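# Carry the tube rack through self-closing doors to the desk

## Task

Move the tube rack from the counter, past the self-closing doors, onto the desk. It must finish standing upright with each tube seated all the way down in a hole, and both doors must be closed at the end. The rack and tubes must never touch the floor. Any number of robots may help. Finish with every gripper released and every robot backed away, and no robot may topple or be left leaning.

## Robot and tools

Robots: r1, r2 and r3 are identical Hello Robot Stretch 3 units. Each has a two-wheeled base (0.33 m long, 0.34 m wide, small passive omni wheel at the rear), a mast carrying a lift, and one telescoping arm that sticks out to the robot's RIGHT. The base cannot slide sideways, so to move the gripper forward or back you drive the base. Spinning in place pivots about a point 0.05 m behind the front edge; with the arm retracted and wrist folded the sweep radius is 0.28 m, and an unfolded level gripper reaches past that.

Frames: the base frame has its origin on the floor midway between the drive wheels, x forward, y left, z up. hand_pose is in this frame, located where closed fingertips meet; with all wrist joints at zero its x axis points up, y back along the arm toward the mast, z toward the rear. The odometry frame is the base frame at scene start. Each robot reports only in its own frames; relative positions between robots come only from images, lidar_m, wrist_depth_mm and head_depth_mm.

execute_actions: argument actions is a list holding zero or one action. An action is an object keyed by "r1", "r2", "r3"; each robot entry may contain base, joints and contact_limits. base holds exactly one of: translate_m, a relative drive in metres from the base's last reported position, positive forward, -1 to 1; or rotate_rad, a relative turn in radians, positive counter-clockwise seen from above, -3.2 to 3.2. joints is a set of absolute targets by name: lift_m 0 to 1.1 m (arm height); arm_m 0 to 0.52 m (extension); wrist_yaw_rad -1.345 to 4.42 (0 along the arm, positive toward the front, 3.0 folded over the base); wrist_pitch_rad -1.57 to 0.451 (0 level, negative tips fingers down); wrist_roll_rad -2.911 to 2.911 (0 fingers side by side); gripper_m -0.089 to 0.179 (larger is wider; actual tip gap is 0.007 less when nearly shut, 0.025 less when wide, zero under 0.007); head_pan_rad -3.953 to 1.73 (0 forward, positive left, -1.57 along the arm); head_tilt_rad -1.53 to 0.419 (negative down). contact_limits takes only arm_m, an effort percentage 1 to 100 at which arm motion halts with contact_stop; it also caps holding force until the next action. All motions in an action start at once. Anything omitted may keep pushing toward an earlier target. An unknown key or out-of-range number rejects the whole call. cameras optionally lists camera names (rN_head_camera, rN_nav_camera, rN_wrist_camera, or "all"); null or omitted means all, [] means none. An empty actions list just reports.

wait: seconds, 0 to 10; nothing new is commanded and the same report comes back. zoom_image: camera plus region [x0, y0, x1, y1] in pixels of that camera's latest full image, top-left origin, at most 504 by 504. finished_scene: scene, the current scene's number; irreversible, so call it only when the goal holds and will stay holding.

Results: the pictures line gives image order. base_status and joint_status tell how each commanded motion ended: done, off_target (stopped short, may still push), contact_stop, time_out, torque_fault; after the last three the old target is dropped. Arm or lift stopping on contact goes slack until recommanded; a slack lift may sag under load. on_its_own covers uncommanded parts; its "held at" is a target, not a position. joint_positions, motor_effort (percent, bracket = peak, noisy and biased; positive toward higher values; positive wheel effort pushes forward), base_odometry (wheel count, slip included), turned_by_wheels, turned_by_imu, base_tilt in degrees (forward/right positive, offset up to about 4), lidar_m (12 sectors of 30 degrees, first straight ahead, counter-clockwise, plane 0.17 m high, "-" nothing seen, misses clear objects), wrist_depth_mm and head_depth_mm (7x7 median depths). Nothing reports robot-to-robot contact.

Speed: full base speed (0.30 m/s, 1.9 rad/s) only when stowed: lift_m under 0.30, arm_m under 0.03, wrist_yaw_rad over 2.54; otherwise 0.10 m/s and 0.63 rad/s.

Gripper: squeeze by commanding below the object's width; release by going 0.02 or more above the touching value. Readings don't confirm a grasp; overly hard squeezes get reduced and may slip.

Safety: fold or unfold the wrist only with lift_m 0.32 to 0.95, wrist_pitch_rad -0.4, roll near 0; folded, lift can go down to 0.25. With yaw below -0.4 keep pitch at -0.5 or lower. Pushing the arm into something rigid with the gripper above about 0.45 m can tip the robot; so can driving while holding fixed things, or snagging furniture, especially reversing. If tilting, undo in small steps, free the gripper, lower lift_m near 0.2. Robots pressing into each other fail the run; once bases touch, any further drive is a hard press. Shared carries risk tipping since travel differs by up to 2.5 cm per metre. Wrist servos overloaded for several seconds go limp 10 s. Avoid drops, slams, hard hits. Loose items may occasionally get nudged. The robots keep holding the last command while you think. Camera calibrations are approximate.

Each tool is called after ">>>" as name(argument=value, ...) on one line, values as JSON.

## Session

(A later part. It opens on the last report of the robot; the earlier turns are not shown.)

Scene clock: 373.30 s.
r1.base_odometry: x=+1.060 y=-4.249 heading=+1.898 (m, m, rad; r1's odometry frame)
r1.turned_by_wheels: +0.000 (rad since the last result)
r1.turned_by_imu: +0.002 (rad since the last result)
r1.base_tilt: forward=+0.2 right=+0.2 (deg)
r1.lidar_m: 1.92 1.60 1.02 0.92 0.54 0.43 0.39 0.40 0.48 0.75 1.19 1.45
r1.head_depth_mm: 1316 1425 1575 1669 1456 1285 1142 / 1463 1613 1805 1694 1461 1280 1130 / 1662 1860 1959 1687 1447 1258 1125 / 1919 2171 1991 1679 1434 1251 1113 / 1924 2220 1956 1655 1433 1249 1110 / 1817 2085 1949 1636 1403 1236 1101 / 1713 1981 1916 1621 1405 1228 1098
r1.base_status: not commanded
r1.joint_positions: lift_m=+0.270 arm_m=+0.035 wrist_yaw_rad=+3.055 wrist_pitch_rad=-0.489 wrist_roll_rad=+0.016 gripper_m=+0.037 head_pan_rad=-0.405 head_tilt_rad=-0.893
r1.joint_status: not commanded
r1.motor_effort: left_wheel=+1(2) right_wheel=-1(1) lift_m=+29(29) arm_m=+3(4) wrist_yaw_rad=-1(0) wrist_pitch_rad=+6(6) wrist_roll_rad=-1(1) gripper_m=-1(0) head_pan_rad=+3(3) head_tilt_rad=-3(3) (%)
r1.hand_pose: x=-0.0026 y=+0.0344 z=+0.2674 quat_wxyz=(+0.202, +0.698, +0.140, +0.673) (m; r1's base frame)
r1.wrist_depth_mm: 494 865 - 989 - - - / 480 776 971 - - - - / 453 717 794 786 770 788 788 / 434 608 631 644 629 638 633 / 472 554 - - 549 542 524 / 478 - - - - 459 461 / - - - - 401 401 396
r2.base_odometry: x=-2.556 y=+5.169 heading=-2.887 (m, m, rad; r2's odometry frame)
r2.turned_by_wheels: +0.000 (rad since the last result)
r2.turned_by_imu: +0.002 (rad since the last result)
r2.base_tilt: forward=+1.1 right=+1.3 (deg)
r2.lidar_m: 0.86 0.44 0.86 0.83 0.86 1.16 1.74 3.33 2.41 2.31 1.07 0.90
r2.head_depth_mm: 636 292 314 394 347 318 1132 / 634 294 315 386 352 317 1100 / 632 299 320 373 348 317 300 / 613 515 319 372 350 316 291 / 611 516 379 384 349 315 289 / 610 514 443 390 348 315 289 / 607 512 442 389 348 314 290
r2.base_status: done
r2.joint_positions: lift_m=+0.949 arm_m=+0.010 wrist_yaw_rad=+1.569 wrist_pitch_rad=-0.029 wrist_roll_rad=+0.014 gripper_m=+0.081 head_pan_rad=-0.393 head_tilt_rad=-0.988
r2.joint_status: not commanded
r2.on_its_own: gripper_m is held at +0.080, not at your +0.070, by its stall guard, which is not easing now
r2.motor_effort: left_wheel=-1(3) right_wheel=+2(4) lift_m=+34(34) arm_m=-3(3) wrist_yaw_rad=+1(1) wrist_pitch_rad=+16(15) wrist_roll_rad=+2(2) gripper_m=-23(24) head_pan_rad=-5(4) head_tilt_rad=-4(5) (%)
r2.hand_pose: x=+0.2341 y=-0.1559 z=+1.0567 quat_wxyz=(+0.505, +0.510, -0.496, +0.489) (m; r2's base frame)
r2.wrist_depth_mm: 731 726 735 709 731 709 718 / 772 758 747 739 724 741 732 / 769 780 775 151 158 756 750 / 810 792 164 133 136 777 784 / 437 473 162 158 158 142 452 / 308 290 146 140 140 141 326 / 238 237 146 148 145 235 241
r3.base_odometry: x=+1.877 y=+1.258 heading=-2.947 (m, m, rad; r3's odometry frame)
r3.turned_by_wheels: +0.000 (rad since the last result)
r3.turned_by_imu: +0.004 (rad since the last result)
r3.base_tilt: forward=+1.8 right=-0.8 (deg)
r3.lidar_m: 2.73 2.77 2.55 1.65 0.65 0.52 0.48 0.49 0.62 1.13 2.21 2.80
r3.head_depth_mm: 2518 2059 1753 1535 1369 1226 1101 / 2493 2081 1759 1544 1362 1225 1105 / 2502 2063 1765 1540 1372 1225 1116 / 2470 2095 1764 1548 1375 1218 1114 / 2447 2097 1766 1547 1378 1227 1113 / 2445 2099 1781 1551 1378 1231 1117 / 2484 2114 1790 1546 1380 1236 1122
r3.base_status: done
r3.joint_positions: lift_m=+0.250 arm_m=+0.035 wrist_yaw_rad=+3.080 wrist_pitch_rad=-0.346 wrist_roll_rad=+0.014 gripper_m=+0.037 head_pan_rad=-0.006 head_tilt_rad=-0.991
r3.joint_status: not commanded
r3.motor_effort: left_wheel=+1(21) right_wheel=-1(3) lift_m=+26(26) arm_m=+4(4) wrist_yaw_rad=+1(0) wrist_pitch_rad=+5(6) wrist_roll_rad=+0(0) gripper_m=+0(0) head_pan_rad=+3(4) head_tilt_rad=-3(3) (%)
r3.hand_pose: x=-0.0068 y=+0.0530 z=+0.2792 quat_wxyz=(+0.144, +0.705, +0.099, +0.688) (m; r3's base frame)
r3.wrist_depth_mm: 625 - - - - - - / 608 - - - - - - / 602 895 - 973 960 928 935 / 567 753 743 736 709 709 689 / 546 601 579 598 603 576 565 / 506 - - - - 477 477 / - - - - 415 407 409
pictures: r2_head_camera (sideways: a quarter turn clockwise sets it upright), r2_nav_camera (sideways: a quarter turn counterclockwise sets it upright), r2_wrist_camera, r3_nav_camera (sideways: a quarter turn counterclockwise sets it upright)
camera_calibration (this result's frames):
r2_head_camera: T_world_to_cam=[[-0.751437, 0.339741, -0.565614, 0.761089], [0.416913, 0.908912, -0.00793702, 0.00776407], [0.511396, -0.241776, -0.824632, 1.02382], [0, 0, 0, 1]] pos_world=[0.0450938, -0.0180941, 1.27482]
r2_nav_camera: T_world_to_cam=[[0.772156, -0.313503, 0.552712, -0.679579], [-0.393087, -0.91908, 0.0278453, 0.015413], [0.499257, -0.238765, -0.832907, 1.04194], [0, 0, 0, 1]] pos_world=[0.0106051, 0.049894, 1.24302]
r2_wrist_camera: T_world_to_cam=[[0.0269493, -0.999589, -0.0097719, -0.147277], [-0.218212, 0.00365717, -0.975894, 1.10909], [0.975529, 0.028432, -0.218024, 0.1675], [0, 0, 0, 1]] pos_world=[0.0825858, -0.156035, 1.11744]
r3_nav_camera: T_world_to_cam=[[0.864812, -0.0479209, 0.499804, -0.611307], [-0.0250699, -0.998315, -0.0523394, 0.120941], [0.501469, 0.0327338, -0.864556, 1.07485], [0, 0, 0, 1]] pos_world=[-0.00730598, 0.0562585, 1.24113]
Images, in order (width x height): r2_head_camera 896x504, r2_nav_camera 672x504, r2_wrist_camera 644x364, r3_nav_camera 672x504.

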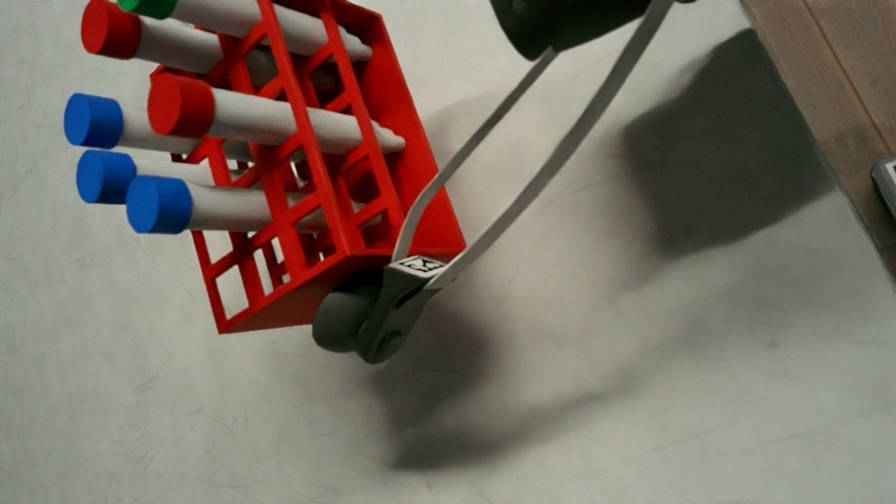

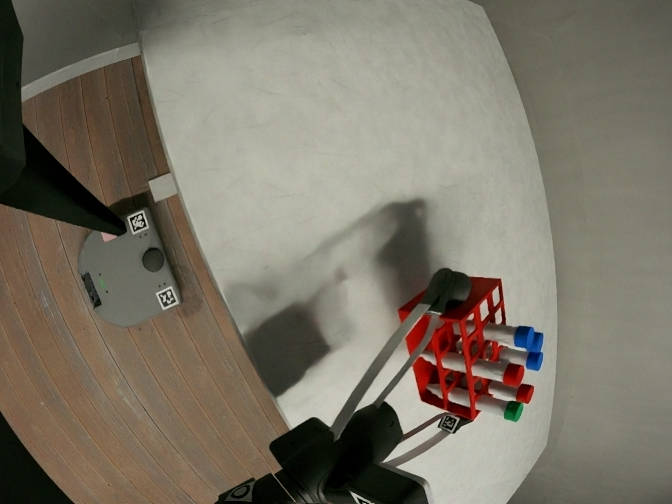

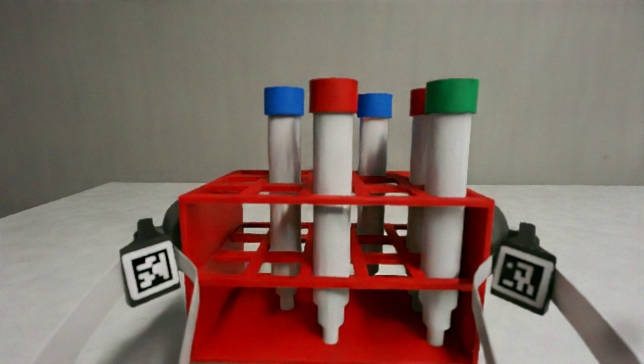

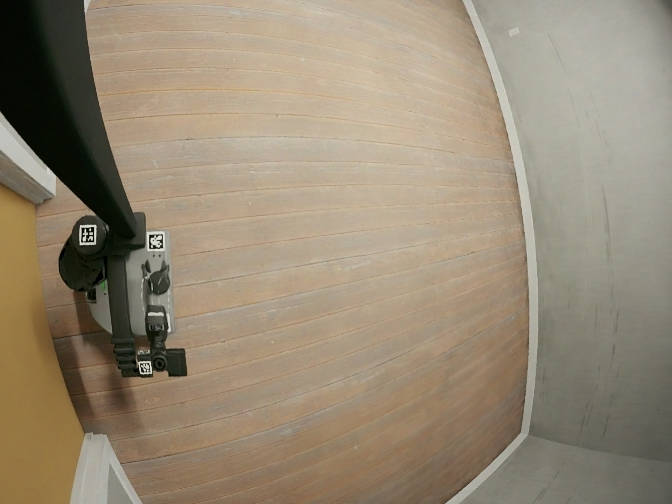

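>>> execute_actions(actions=[{"r2":{"joints":{"lift_m":0.883}}}], cameras=["r2_wrist_camera"])

>>> execute_actions(actions=[{"r2":{"joints":{"gripper_m":0.179}}}], cameras=["r2_wrist_camera"])

>>> execute_actions(actions=[{"r2":{"base":{"translate_m":-0.45},"joints":{"head_tilt_rad":-0.6,"head_pan_rad":-0.2}},"r1":{"joints":{"head_pan_rad":-3.1,"head_tilt_rad":-0.5}},"r3":{"joints":{"head_pan_rad":-3.1,"head_tilt_rad":-0.5}}}], cameras=["r2_wrist_camera","r2_head_camera","r1_nav_camera","r3_nav_camera"])

Scene clock: 381.77 s.
r1.base_odometry: x=+1.060 y=-4.249 heading=+1.898 (m, m, rad; r1's odometry frame)
r1.turned_by_wheels: +0.000 (rad since the last result)
r1.turned_by_imu: +0.001 (rad since the last result)
r1.base_tilt: forward=+0.2 right=+0.2 (deg)
r1.lidar_m: 1.92 1.60 1.01 0.92 0.54 0.43 0.39 0.40 0.48 0.75 1.19 1.45
r1.head_depth_mm: 1308 1432 1580 1651 1477 1283 1135 / 1465 1606 1794 1700 1456 1273 1128 / 1661 1868 1943 1685 1439 1262 1124 / 1906 2196 1989 1681 1436 1256 1116 / 1921 2200 1967 1653 1419 1253 1107 / 1823 2090 1974 1625 1412 1236 1100 / 1713 1958 1918 1638 1401 1232 1094
r1.base_status: not commanded
r1.joint_positions: lift_m=+0.270 arm_m=+0.035 wrist_yaw_rad=+3.055 wrist_pitch_rad=-0.489 wrist_roll_rad=+0.016 gripper_m=+0.037 head_pan_rad=-0.405 head_tilt_rad=-0.893
r1.joint_status: not commanded
r1.motor_effort: left_wheel=+1(1) right_wheel=-1(1) lift_m=+29(29) arm_m=+4(3) wrist_yaw_rad=+0(0) wrist_pitch_rad=+7(7) wrist_roll_rad=+0(1) gripper_m=-1(1) head_pan_rad=+2(2) head_tilt_rad=-3(3) (%)
r1.hand_pose: x=-0.0026 y=+0.0344 z=+0.2674 quat_wxyz=(+0.202, +0.698, +0.140, +0.673) (m; r1's base frame)
r1.wrist_depth_mm: 492 851 - 994 - - - / 476 815 974 - - - - / 455 717 784 783 762 773 782 / 433 613 631 635 638 622 637 / 462 553 - - 555 530 531 / 477 - - - - 459 452 / - - - - 399 402 404
r2.base_odometry: x=-2.556 y=+5.169 heading=-2.887 (m, m, rad; r2's odometry frame)
r2.turned_by_wheels: +0.000 (rad since the last result)
r2.turned_by_imu: +0.000 (rad since the last result)
r2.base_tilt: forward=+1.0 right=+1.4 (deg)
r2.lidar_m: 0.86 0.44 0.86 0.83 0.86 1.16 1.73 3.32 2.41 2.31 1.07 0.90
r2.head_depth_mm: 619 521 320 386 363 - 1128 / 617 518 336 381 356 315 1105 / 615 518 327 368 350 317 299 / 614 516 369 328 345 316 292 / 611 514 444 378 349 315 289 / 609 514 443 390 349 314 289 / 607 512 443 389 348 314 290
r2.base_status: not commanded
r2.joint_positions: lift_m=+0.884 arm_m=+0.010 wrist_yaw_rad=+1.569 wrist_pitch_rad=-0.005 wrist_roll_rad=+0.014 gripper_m=+0.081 head_pan_rad=-0.393 head_tilt_rad=-0.988
r2.joint_status: all done
r2.on_its_own: gripper_m is held at +0.080, not at your +0.070, by its stall guard, which is not easing now
r2.motor_effort: left_wheel=-2(1) right_wheel=+2(2) lift_m=+14(30) arm_m=-3(3) wrist_yaw_rad=+1(1) wrist_pitch_rad=+3(16) wrist_roll_rad=+2(2) gripper_m=-23(23) head_pan_rad=-4(5) head_tilt_rad=-5(5) (%)
r2.hand_pose: x=+0.2348 y=-0.1559 z=+0.9970 quat_wxyz=(+0.498, +0.504, -0.503, +0.495) (m; r2's base frame)
r2.wrist_depth_mm: 732 744 738 727 727 715 703 / 763 757 749 734 735 738 735 / 767 773 781 150 159 768 746 / 536 542 159 130 153 563 571 / 292 321 162 156 157 142 301 / 201 190 163 139 139 141 211 / - 154 147 148 145 152 156
r3.base_odometry: x=+1.877 y=+1.258 heading=-2.947 (m, m, rad; r3's odometry frame)
r3.turned_by_wheels: +0.000 (rad since the last result)
r3.turned_by_imu: +0.001 (rad since the last result)
r3.base_tilt: forward=+1.7 right=-0.8 (deg)
r3.lidar_m: 2.73 2.77 2.54 1.65 0.64 0.52 0.48 0.49 0.62 1.13 2.21 2.80
r3.head_depth_mm: 2526 2075 1755 1534 1362 1227 1104 / 2539 2103 1767 1540 1372 1224 1117 / 2484 2070 1765 1534 1357 1235 1113 / 2478 2101 1771 1541 1374 1230 1108 / 2465 2106 1779 1557 1378 1231 1109 / 2496 2089 1774 1560 1364 1235 1114 / 2439 2102 1787 1547 1387 1237 1122
r3.base_status: not commanded
r3.joint_positions: lift_m=+0.250 arm_m=+0.035 wrist_yaw_rad=+3.080 wrist_pitch_rad=-0.346 wrist_roll_rad=+0.014 gripper_m=+0.037 head_pan_rad=-0.006 head_tilt_rad=-0.991
r3.joint_status: not commanded
r3.motor_effort: left_wheel=+1(1) right_wheel=-1(1) lift_m=+26(26) arm_m=+4(4) wrist_yaw_rad=+1(1) wrist_pitch_rad=+6(6) wrist_roll_rad=+0(0) gripper_m=+0(0) head_pan_rad=+3(4) head_tilt_rad=-2(4) (%)
r3.hand_pose: x=-0.0068 y=+0.0530 z=+0.2792 quat_wxyz=(+0.144, +0.705, +0.099, +0.688) (m; r3's base frame)
r3.wrist_depth_mm: 631 990 - - - - - / 617 - - - - - - / 596 888 - 965 948 929 920 / 567 742 742 729 718 704 704 / 550 596 594 592 599 570 565 / 503 - - - - 483 476 / - - - - 413 410 408
pictures: r2_wrist_camera
camera_calibration (this result's frames):
r2_wrist_camera: T_world_to_cam=[[0.0271752, -0.999582, -0.00984327, -0.14786], [-0.194418, 0.00437382, -0.980909, 1.05052], [0.980542, 0.0285701, -0.194218, 0.128923], [0, 0, 0, 1]] pos_world=[0.0818443, -0.156077, 1.05405]
Images, in order (width x height): r2_wrist_camera 644x364.

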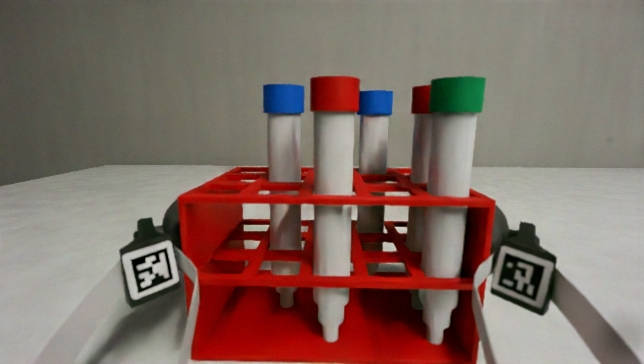

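Scene clock: 383.23 s.
r1.base_odometry: x=+1.060 y=-4.249 heading=+1.898 (m, m, rad; r1's odometry frame)
r1.turned_by_wheels: +0.000 (rad since the last result)
r1.turned_by_imu: +0.000 (rad since the last result)
r1.base_tilt: forward=+0.2 right=+0.2 (deg)
r1.lidar_m: 1.92 1.60 1.01 0.92 0.54 0.43 0.39 0.40 0.48 0.75 1.19 1.44
r1.head_depth_mm: 1305 1430 1575 1659 1463 1284 1136 / 1466 1626 1798 1697 1449 1275 1130 / 1678 1888 1954 1669 1435 1268 1125 / 1914 2162 2006 1674 1427 1257 1112 / 1935 2203 1954 1662 1427 1247 1112 / 1822 2075 1950 1633 1404 1241 1104 / 1732 1967 1930 1626 1402 1229 1098
r1.base_status: not commanded
r1.joint_positions: lift_m=+0.270 arm_m=+0.035 wrist_yaw_rad=+3.055 wrist_pitch_rad=-0.489 wrist_roll_rad=+0.016 gripper_m=+0.037 head_pan_rad=-0.405 head_tilt_rad=-0.893
r1.joint_status: not commanded
r1.motor_effort: left_wheel=+1(1) right_wheel=-1(1) lift_m=+29(29) arm_m=+3(3) wrist_yaw_rad=+0(0) wrist_pitch_rad=+6(6) wrist_roll_rad=+0(1) gripper_m=+0(0) head_pan_rad=+3(2) head_tilt_rad=-3(3) (%)
r1.hand_pose: x=-0.0026 y=+0.0344 z=+0.2674 quat_wxyz=(+0.202, +0.698, +0.140, +0.673) (m; r1's base frame)
r1.wrist_depth_mm: 506 872 - 976 - - - / 476 784 979 - - - - / 453 728 777 790 783 763 776 / 438 613 640 640 632 636 635 / 466 558 - - 551 542 534 / 474 - - - - 463 453 / - - - - 396 404 400
r2.base_odometry: x=-2.556 y=+5.169 heading=-2.887 (m, m, rad; r2's odometry frame)
r2.turned_by_wheels: +0.000 (rad since the last result)
r2.turned_by_imu: +0.000 (rad since the last result)
r2.base_tilt: forward=+1.1 right=+1.3 (deg)
r2.lidar_m: 0.86 0.44 0.86 0.83 0.86 1.16 1.73 3.31 2.41 2.31 1.07 0.90
r2.head_depth_mm: 619 520 320 386 363 - 1134 / 617 519 337 380 356 313 1104 / 615 518 324 370 350 316 300 / 612 516 350 337 349 316 292 / 612 515 445 394 349 315 290 / 610 513 444 391 349 315 289 / 606 512 443 389 348 314 290
r2.base_status: not commanded
r2.joint_positions: lift_m=+0.884 arm_m=+0.010 wrist_yaw_rad=+1.569 wrist_pitch_rad=-0.011 wrist_roll_rad=+0.014 gripper_m=+0.179 head_pan_rad=-0.393 head_tilt_rad=-0.988
r2.joint_status: all done
r2.motor_effort: left_wheel=-1(1) right_wheel=+2(2) lift_m=+15(15) arm_m=-4(3) wrist_yaw_rad=+1(1) wrist_pitch_rad=+6(8) wrist_roll_rad=+2(2) gripper_m=-1(95) head_pan_rad=-4(5) head_tilt_rad=-6(6) (%)
r2.hand_pose: x=+0.2346 y=-0.1559 z=+0.9953 quat_wxyz=(+0.500, +0.506, -0.501, +0.493) (m; r2's base frame)
r2.wrist_depth_mm: 725 737 721 717 711 715 707 / 751 754 764 749 738 740 735 / 772 783 781 151 158 760 748 / 506 516 162 131 147 541 541 / 285 314 162 153 152 142 295 / 209 187 163 143 142 178 215 / 144 151 146 148 147 146 150
r3.base_odometry: x=+1.877 y=+1.258 heading=-2.947 (m, m, rad; r3's odometry frame)
r3.turned_by_wheels: +0.000 (rad since the last result)
r3.turned_by_imu: +0.000 (rad since the last result)
r3.base_tilt: forward=+1.6 right=-0.7 (deg)
r3.lidar_m: 2.73 2.77 2.55 1.65 0.64 0.52 0.48 0.49 0.62 1.13 2.21 2.79
r3.head_depth_mm: 2528 2068 1772 1523 1359 1222 1105 / 2520 2060 1763 1537 1367 1230 1115 / 2484 2078 1764 1549 1371 1233 1110 / 2463 2091 1762 1560 1366 1223 1112 / 2484 2091 1770 1562 1369 1236 1115 / 2497 2117 1771 1548 1377 1227 1119 / 2462 2092 1779 1544 1379 1235 1121
r3.base_status: not commanded
r3.joint_positions: lift_m=+0.250 arm_m=+0.035 wrist_yaw_rad=+3.080 wrist_pitch_rad=-0.346 wrist_roll_rad=+0.014 gripper_m=+0.037 head_pan_rad=-0.006 head_tilt_rad=-0.991
r3.joint_status: not commanded
r3.motor_effort: left_wheel=+1(1) right_wheel=-1(1) lift_m=+26(25) arm_m=+3(4) wrist_yaw_rad=+1(0) wrist_pitch_rad=+6(5) wrist_roll_rad=+0(0) gripper_m=+0(0) head_pan_rad=+4(3) head_tilt_rad=-4(3) (%)
r3.hand_pose: x=-0.0068 y=+0.0530 z=+0.2792 quat_wxyz=(+0.144, +0.705, +0.099, +0.688) (m; r3's base frame)
r3.wrist_depth_mm: 637 - - - - - - / 610 - - - - - - / 602 893 - 957 952 934 924 / 568 743 747 734 714 702 694 / 545 598 587 599 597 565 571 / 498 - - - - 480 476 / - - - - 417 411 406
pictures: r2_wrist_camera
camera_calibration (this result's frames):
r2_wrist_camera: T_world_to_cam=[[0.0271131, -0.999582, -0.0100221, -0.147679], [-0.200621, 0.00438065, -0.979659, 1.04906], [0.979294, 0.0285722, -0.200419, 0.135226], [0, 0, 0, 1]] pos_world=[0.0820431, -0.156077, 1.05335]
Images, in order (width x height): r2_wrist_camera 644x364.

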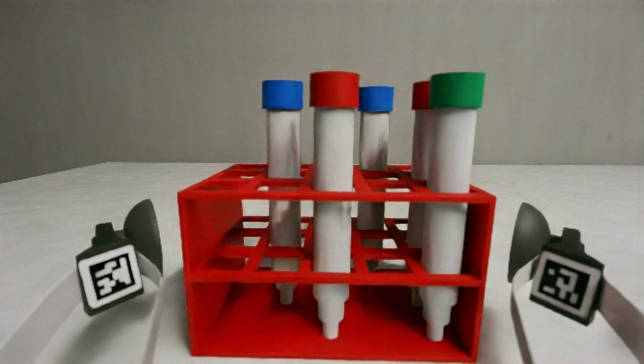

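Scene clock: 389.10 s.
r1.base_odometry: x=+1.060 y=-4.249 heading=+1.898 (m, m, rad; r1's odometry frame)
r1.turned_by_wheels: +0.000 (rad since the last result)
r1.turned_by_imu: +0.001 (rad since the last result)
r1.base_tilt: forward=+0.2 right=+0.2 (deg)
r1.lidar_m: 1.92 1.60 1.02 0.92 0.54 0.43 0.39 0.39 0.48 0.75 1.19 1.45
r1.head_depth_mm: 318 347 382 425 480 553 606 / 314 342 377 420 470 541 633 / 310 338 372 413 464 529 616 / 306 334 366 406 455 519 602 / 302 329 361 400 447 507 587 / 299 325 356 393 440 497 576 / 296 321 351 387 432 488 562
r1.base_status: not commanded
r1.joint_positions: lift_m=+0.270 arm_m=+0.035 wrist_yaw_rad=+3.055 wrist_pitch_rad=-0.489 wrist_roll_rad=+0.016 gripper_m=+0.037 head_pan_rad=-3.093 head_tilt_rad=-0.507
r1.joint_status: all done
r1.motor_effort: left_wheel=+1(1) right_wheel=-1(1) lift_m=+29(29) arm_m=+3(3) wrist_yaw_rad=-2(1) wrist_pitch_rad=+6(6) wrist_roll_rad=-1(1) gripper_m=-1(0) head_pan_rad=-4(52) head_tilt_rad=+4(35) (%)
r1.hand_pose: x=-0.0026 y=+0.0344 z=+0.2674 quat_wxyz=(+0.202, +0.698, +0.140, +0.673) (m; r1's base frame)
r1.wrist_depth_mm: 486 875 - 954 - - - / 479 802 988 987 - - - / 456 722 790 785 790 766 770 / 434 620 650 638 620 625 633 / 469 562 - - 550 533 527 / 477 - - - - 453 456 / - - - - 406 399 399
r2.base_odometry: x=-2.121 y=+5.283 heading=-2.887 (m, m, rad; r2's odometry frame)
r2.turned_by_wheels: +0.000 (rad since the last result)
r2.turned_by_imu: -0.002 (rad since the last result)
r2.base_tilt: forward=+1.1 right=+1.3 (deg)
r2.lidar_m: 0.87 0.87 0.86 0.82 0.85 1.15 3.06 3.34 2.42 2.32 1.32 1.37
r2.head_depth_mm: 1236 1283 825 687 1803 1491 1280 / 1210 1278 827 658 1812 1496 1278 / 1175 1248 787 658 1755 1499 1295 / 1154 1216 695 633 1731 1500 1225 / 1127 1192 751 610 1687 1496 1282 / 1104 1173 828 609 1663 1496 1282 / 1084 1152 827 608 1621 1471 1246
r2.base_status: done
r2.joint_positions: lift_m=+0.884 arm_m=+0.010 wrist_yaw_rad=+1.569 wrist_pitch_rad=-0.015 wrist_roll_rad=+0.014 gripper_m=+0.179 head_pan_rad=-0.207 head_tilt_rad=-0.606
r2.joint_status: all done
r2.motor_effort: left_wheel=+0(5) right_wheel=+2(1) lift_m=+15(15) arm_m=-3(4) wrist_yaw_rad=+1(1) wrist_pitch_rad=+9(9) wrist_roll_rad=+2(2) gripper_m=-1(1) head_pan_rad=+4(28) head_tilt_rad=+4(26) (%)
r2.hand_pose: x=+0.2345 y=-0.1559 z=+0.9942 quat_wxyz=(+0.501, +0.507, -0.500, +0.492) (m; r2's base frame)
r2.wrist_depth_mm: - - - - - - - / - - - - - - - / - - - - - - - / 502 496 509 509 515 519 531 / - - - - - - - / - - - - - - 856 / - - - - - - -
r3.base_odometry: x=+1.877 y=+1.258 heading=-2.947 (m, m, rad; r3's odometry frame)
r3.turned_by_wheels: +0.000 (rad since the last result)
r3.turned_by_imu: +0.001 (rad since the last result)
r3.base_tilt: forward=+1.6 right=-0.8 (deg)
r3.lidar_m: 2.72 2.77 2.54 1.21 0.64 0.52 0.48 0.49 0.62 1.13 2.20 2.80
r3.head_depth_mm: 388 422 462 511 568 646 743 / 387 421 460 509 567 644 741 / 387 419 459 508 564 641 737 / 386 419 458 506 564 637 735 / 384 418 457 504 562 639 734 / 384 417 455 501 560 634 727 / 382 415 455 502 560 632 725
r3.base_status: not commanded
r3.joint_positions: lift_m=+0.250 arm_m=+0.035 wrist_yaw_rad=+3.080 wrist_pitch_rad=-0.346 wrist_roll_rad=+0.014 gripper_m=+0.037 head_pan_rad=-3.093 head_tilt_rad=-0.508
r3.joint_status: all done
r3.motor_effort: left_wheel=+1(1) right_wheel=-1(1) lift_m=+26(25) arm_m=+4(4) wrist_yaw_rad=+0(0) wrist_pitch_rad=+5(5) wrist_roll_rad=+0(0) gripper_m=+0(0) head_pan_rad=-4(55) head_tilt_rad=+3(26) (%)
r3.hand_pose: x=-0.0068 y=+0.0530 z=+0.2792 quat_wxyz=(+0.144, +0.705, +0.099, +0.688) (m; r3's base frame)
r3.wrist_depth_mm: 631 982 - - - - - / 611 - - - - - - / 598 880 - 960 962 937 900 / 575 751 746 725 716 716 703 / 549 594 593 592 598 567 569 / 499 - - - - 481 476 / - - - - 416 412 408
pictures: r1_nav_camera (sideways: a quarter turn counterclockwise sets it upright), r2_head_camera (sideways: a quarter turn clockwise sets it upright), r2_wrist_camera, r3_nav_camera (sideways: a quarter turn counterclockwise sets it upright)
camera_calibration (this result's frames):
r1_nav_camera: T_world_to_cam=[[-0.514353, -0.0642376, 0.855169, -1.06982], [-0.102582, 0.994639, 0.0130151, 0.0385595], [-0.851421, -0.0810303, -0.518185, 0.637808], [0, 0, 0, 1]] pos_world=[-0.00326721, -0.0553939, 1.24488]
r2_head_camera: T_world_to_cam=[[-0.537153, 0.139585, -0.831855, 1.10675], [0.242121, 0.970225, 0.00645865, -0.00991088], [0.807988, -0.19794, -0.554955, 0.67127], [0, 0, 0, 1]] pos_world=[0.0545147, -0.0119981, 1.29324]
r2_wrist_camera: T_world_to_cam=[[0.0270686, -0.999582, -0.010153, -0.147546], [-0.205, 0.00439006, -0.978752, 1.04804], [0.978388, 0.0285748, -0.204796, 0.139679], [0, 0, 0, 1]] pos_world=[0.0821811, -0.156077, 1.05288]
r3_nav_camera: T_world_to_cam=[[-0.535051, 0.0168231, 0.844652, -1.05215], [-0.055965, 0.9969, -0.0553069, 0.125027], [-0.842964, -0.0768629, -0.532451, 0.651133], [0, 0, 0, 1]] pos_world=[-0.00707726, -0.0568907, 1.24231]
Images, in order (width x height): r1_nav_camera 672x504, r2_head_camera 896x504, r2_wrist_camera 644x364, r3_nav_camera 672x504.

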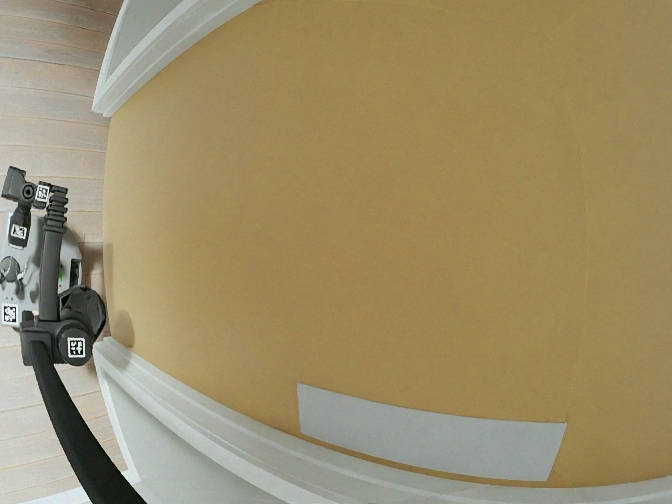

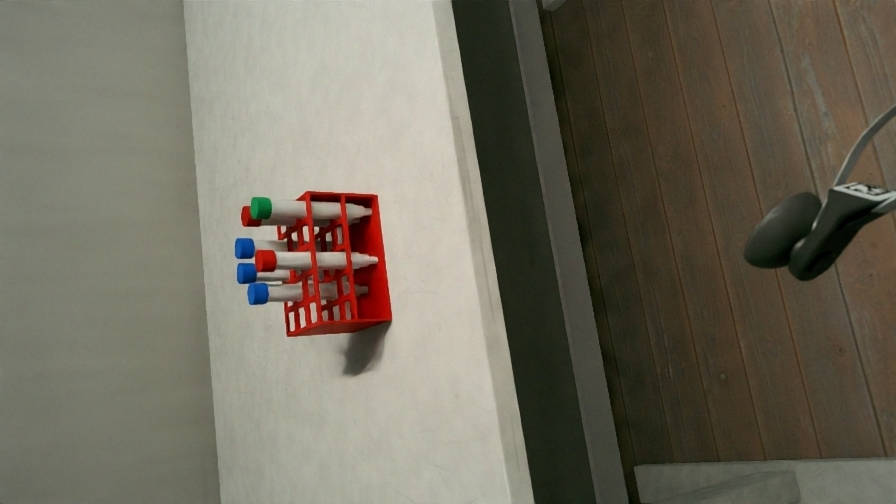

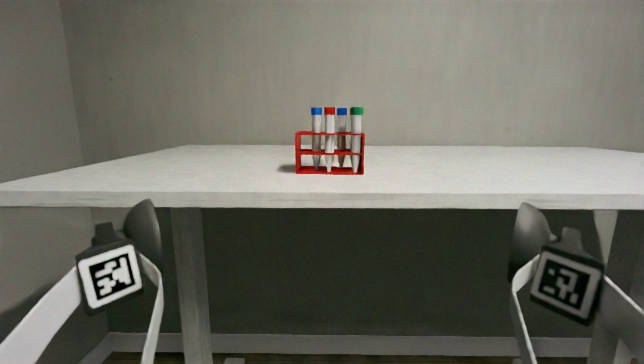

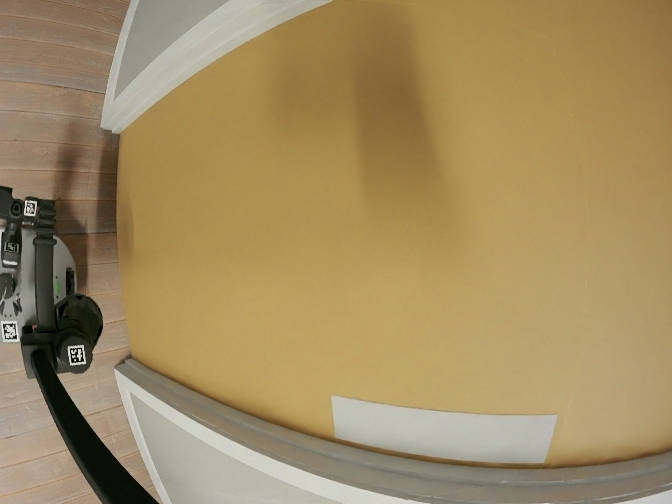

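>>> finished_scene(scene=1)

The scene is finished: the task was done.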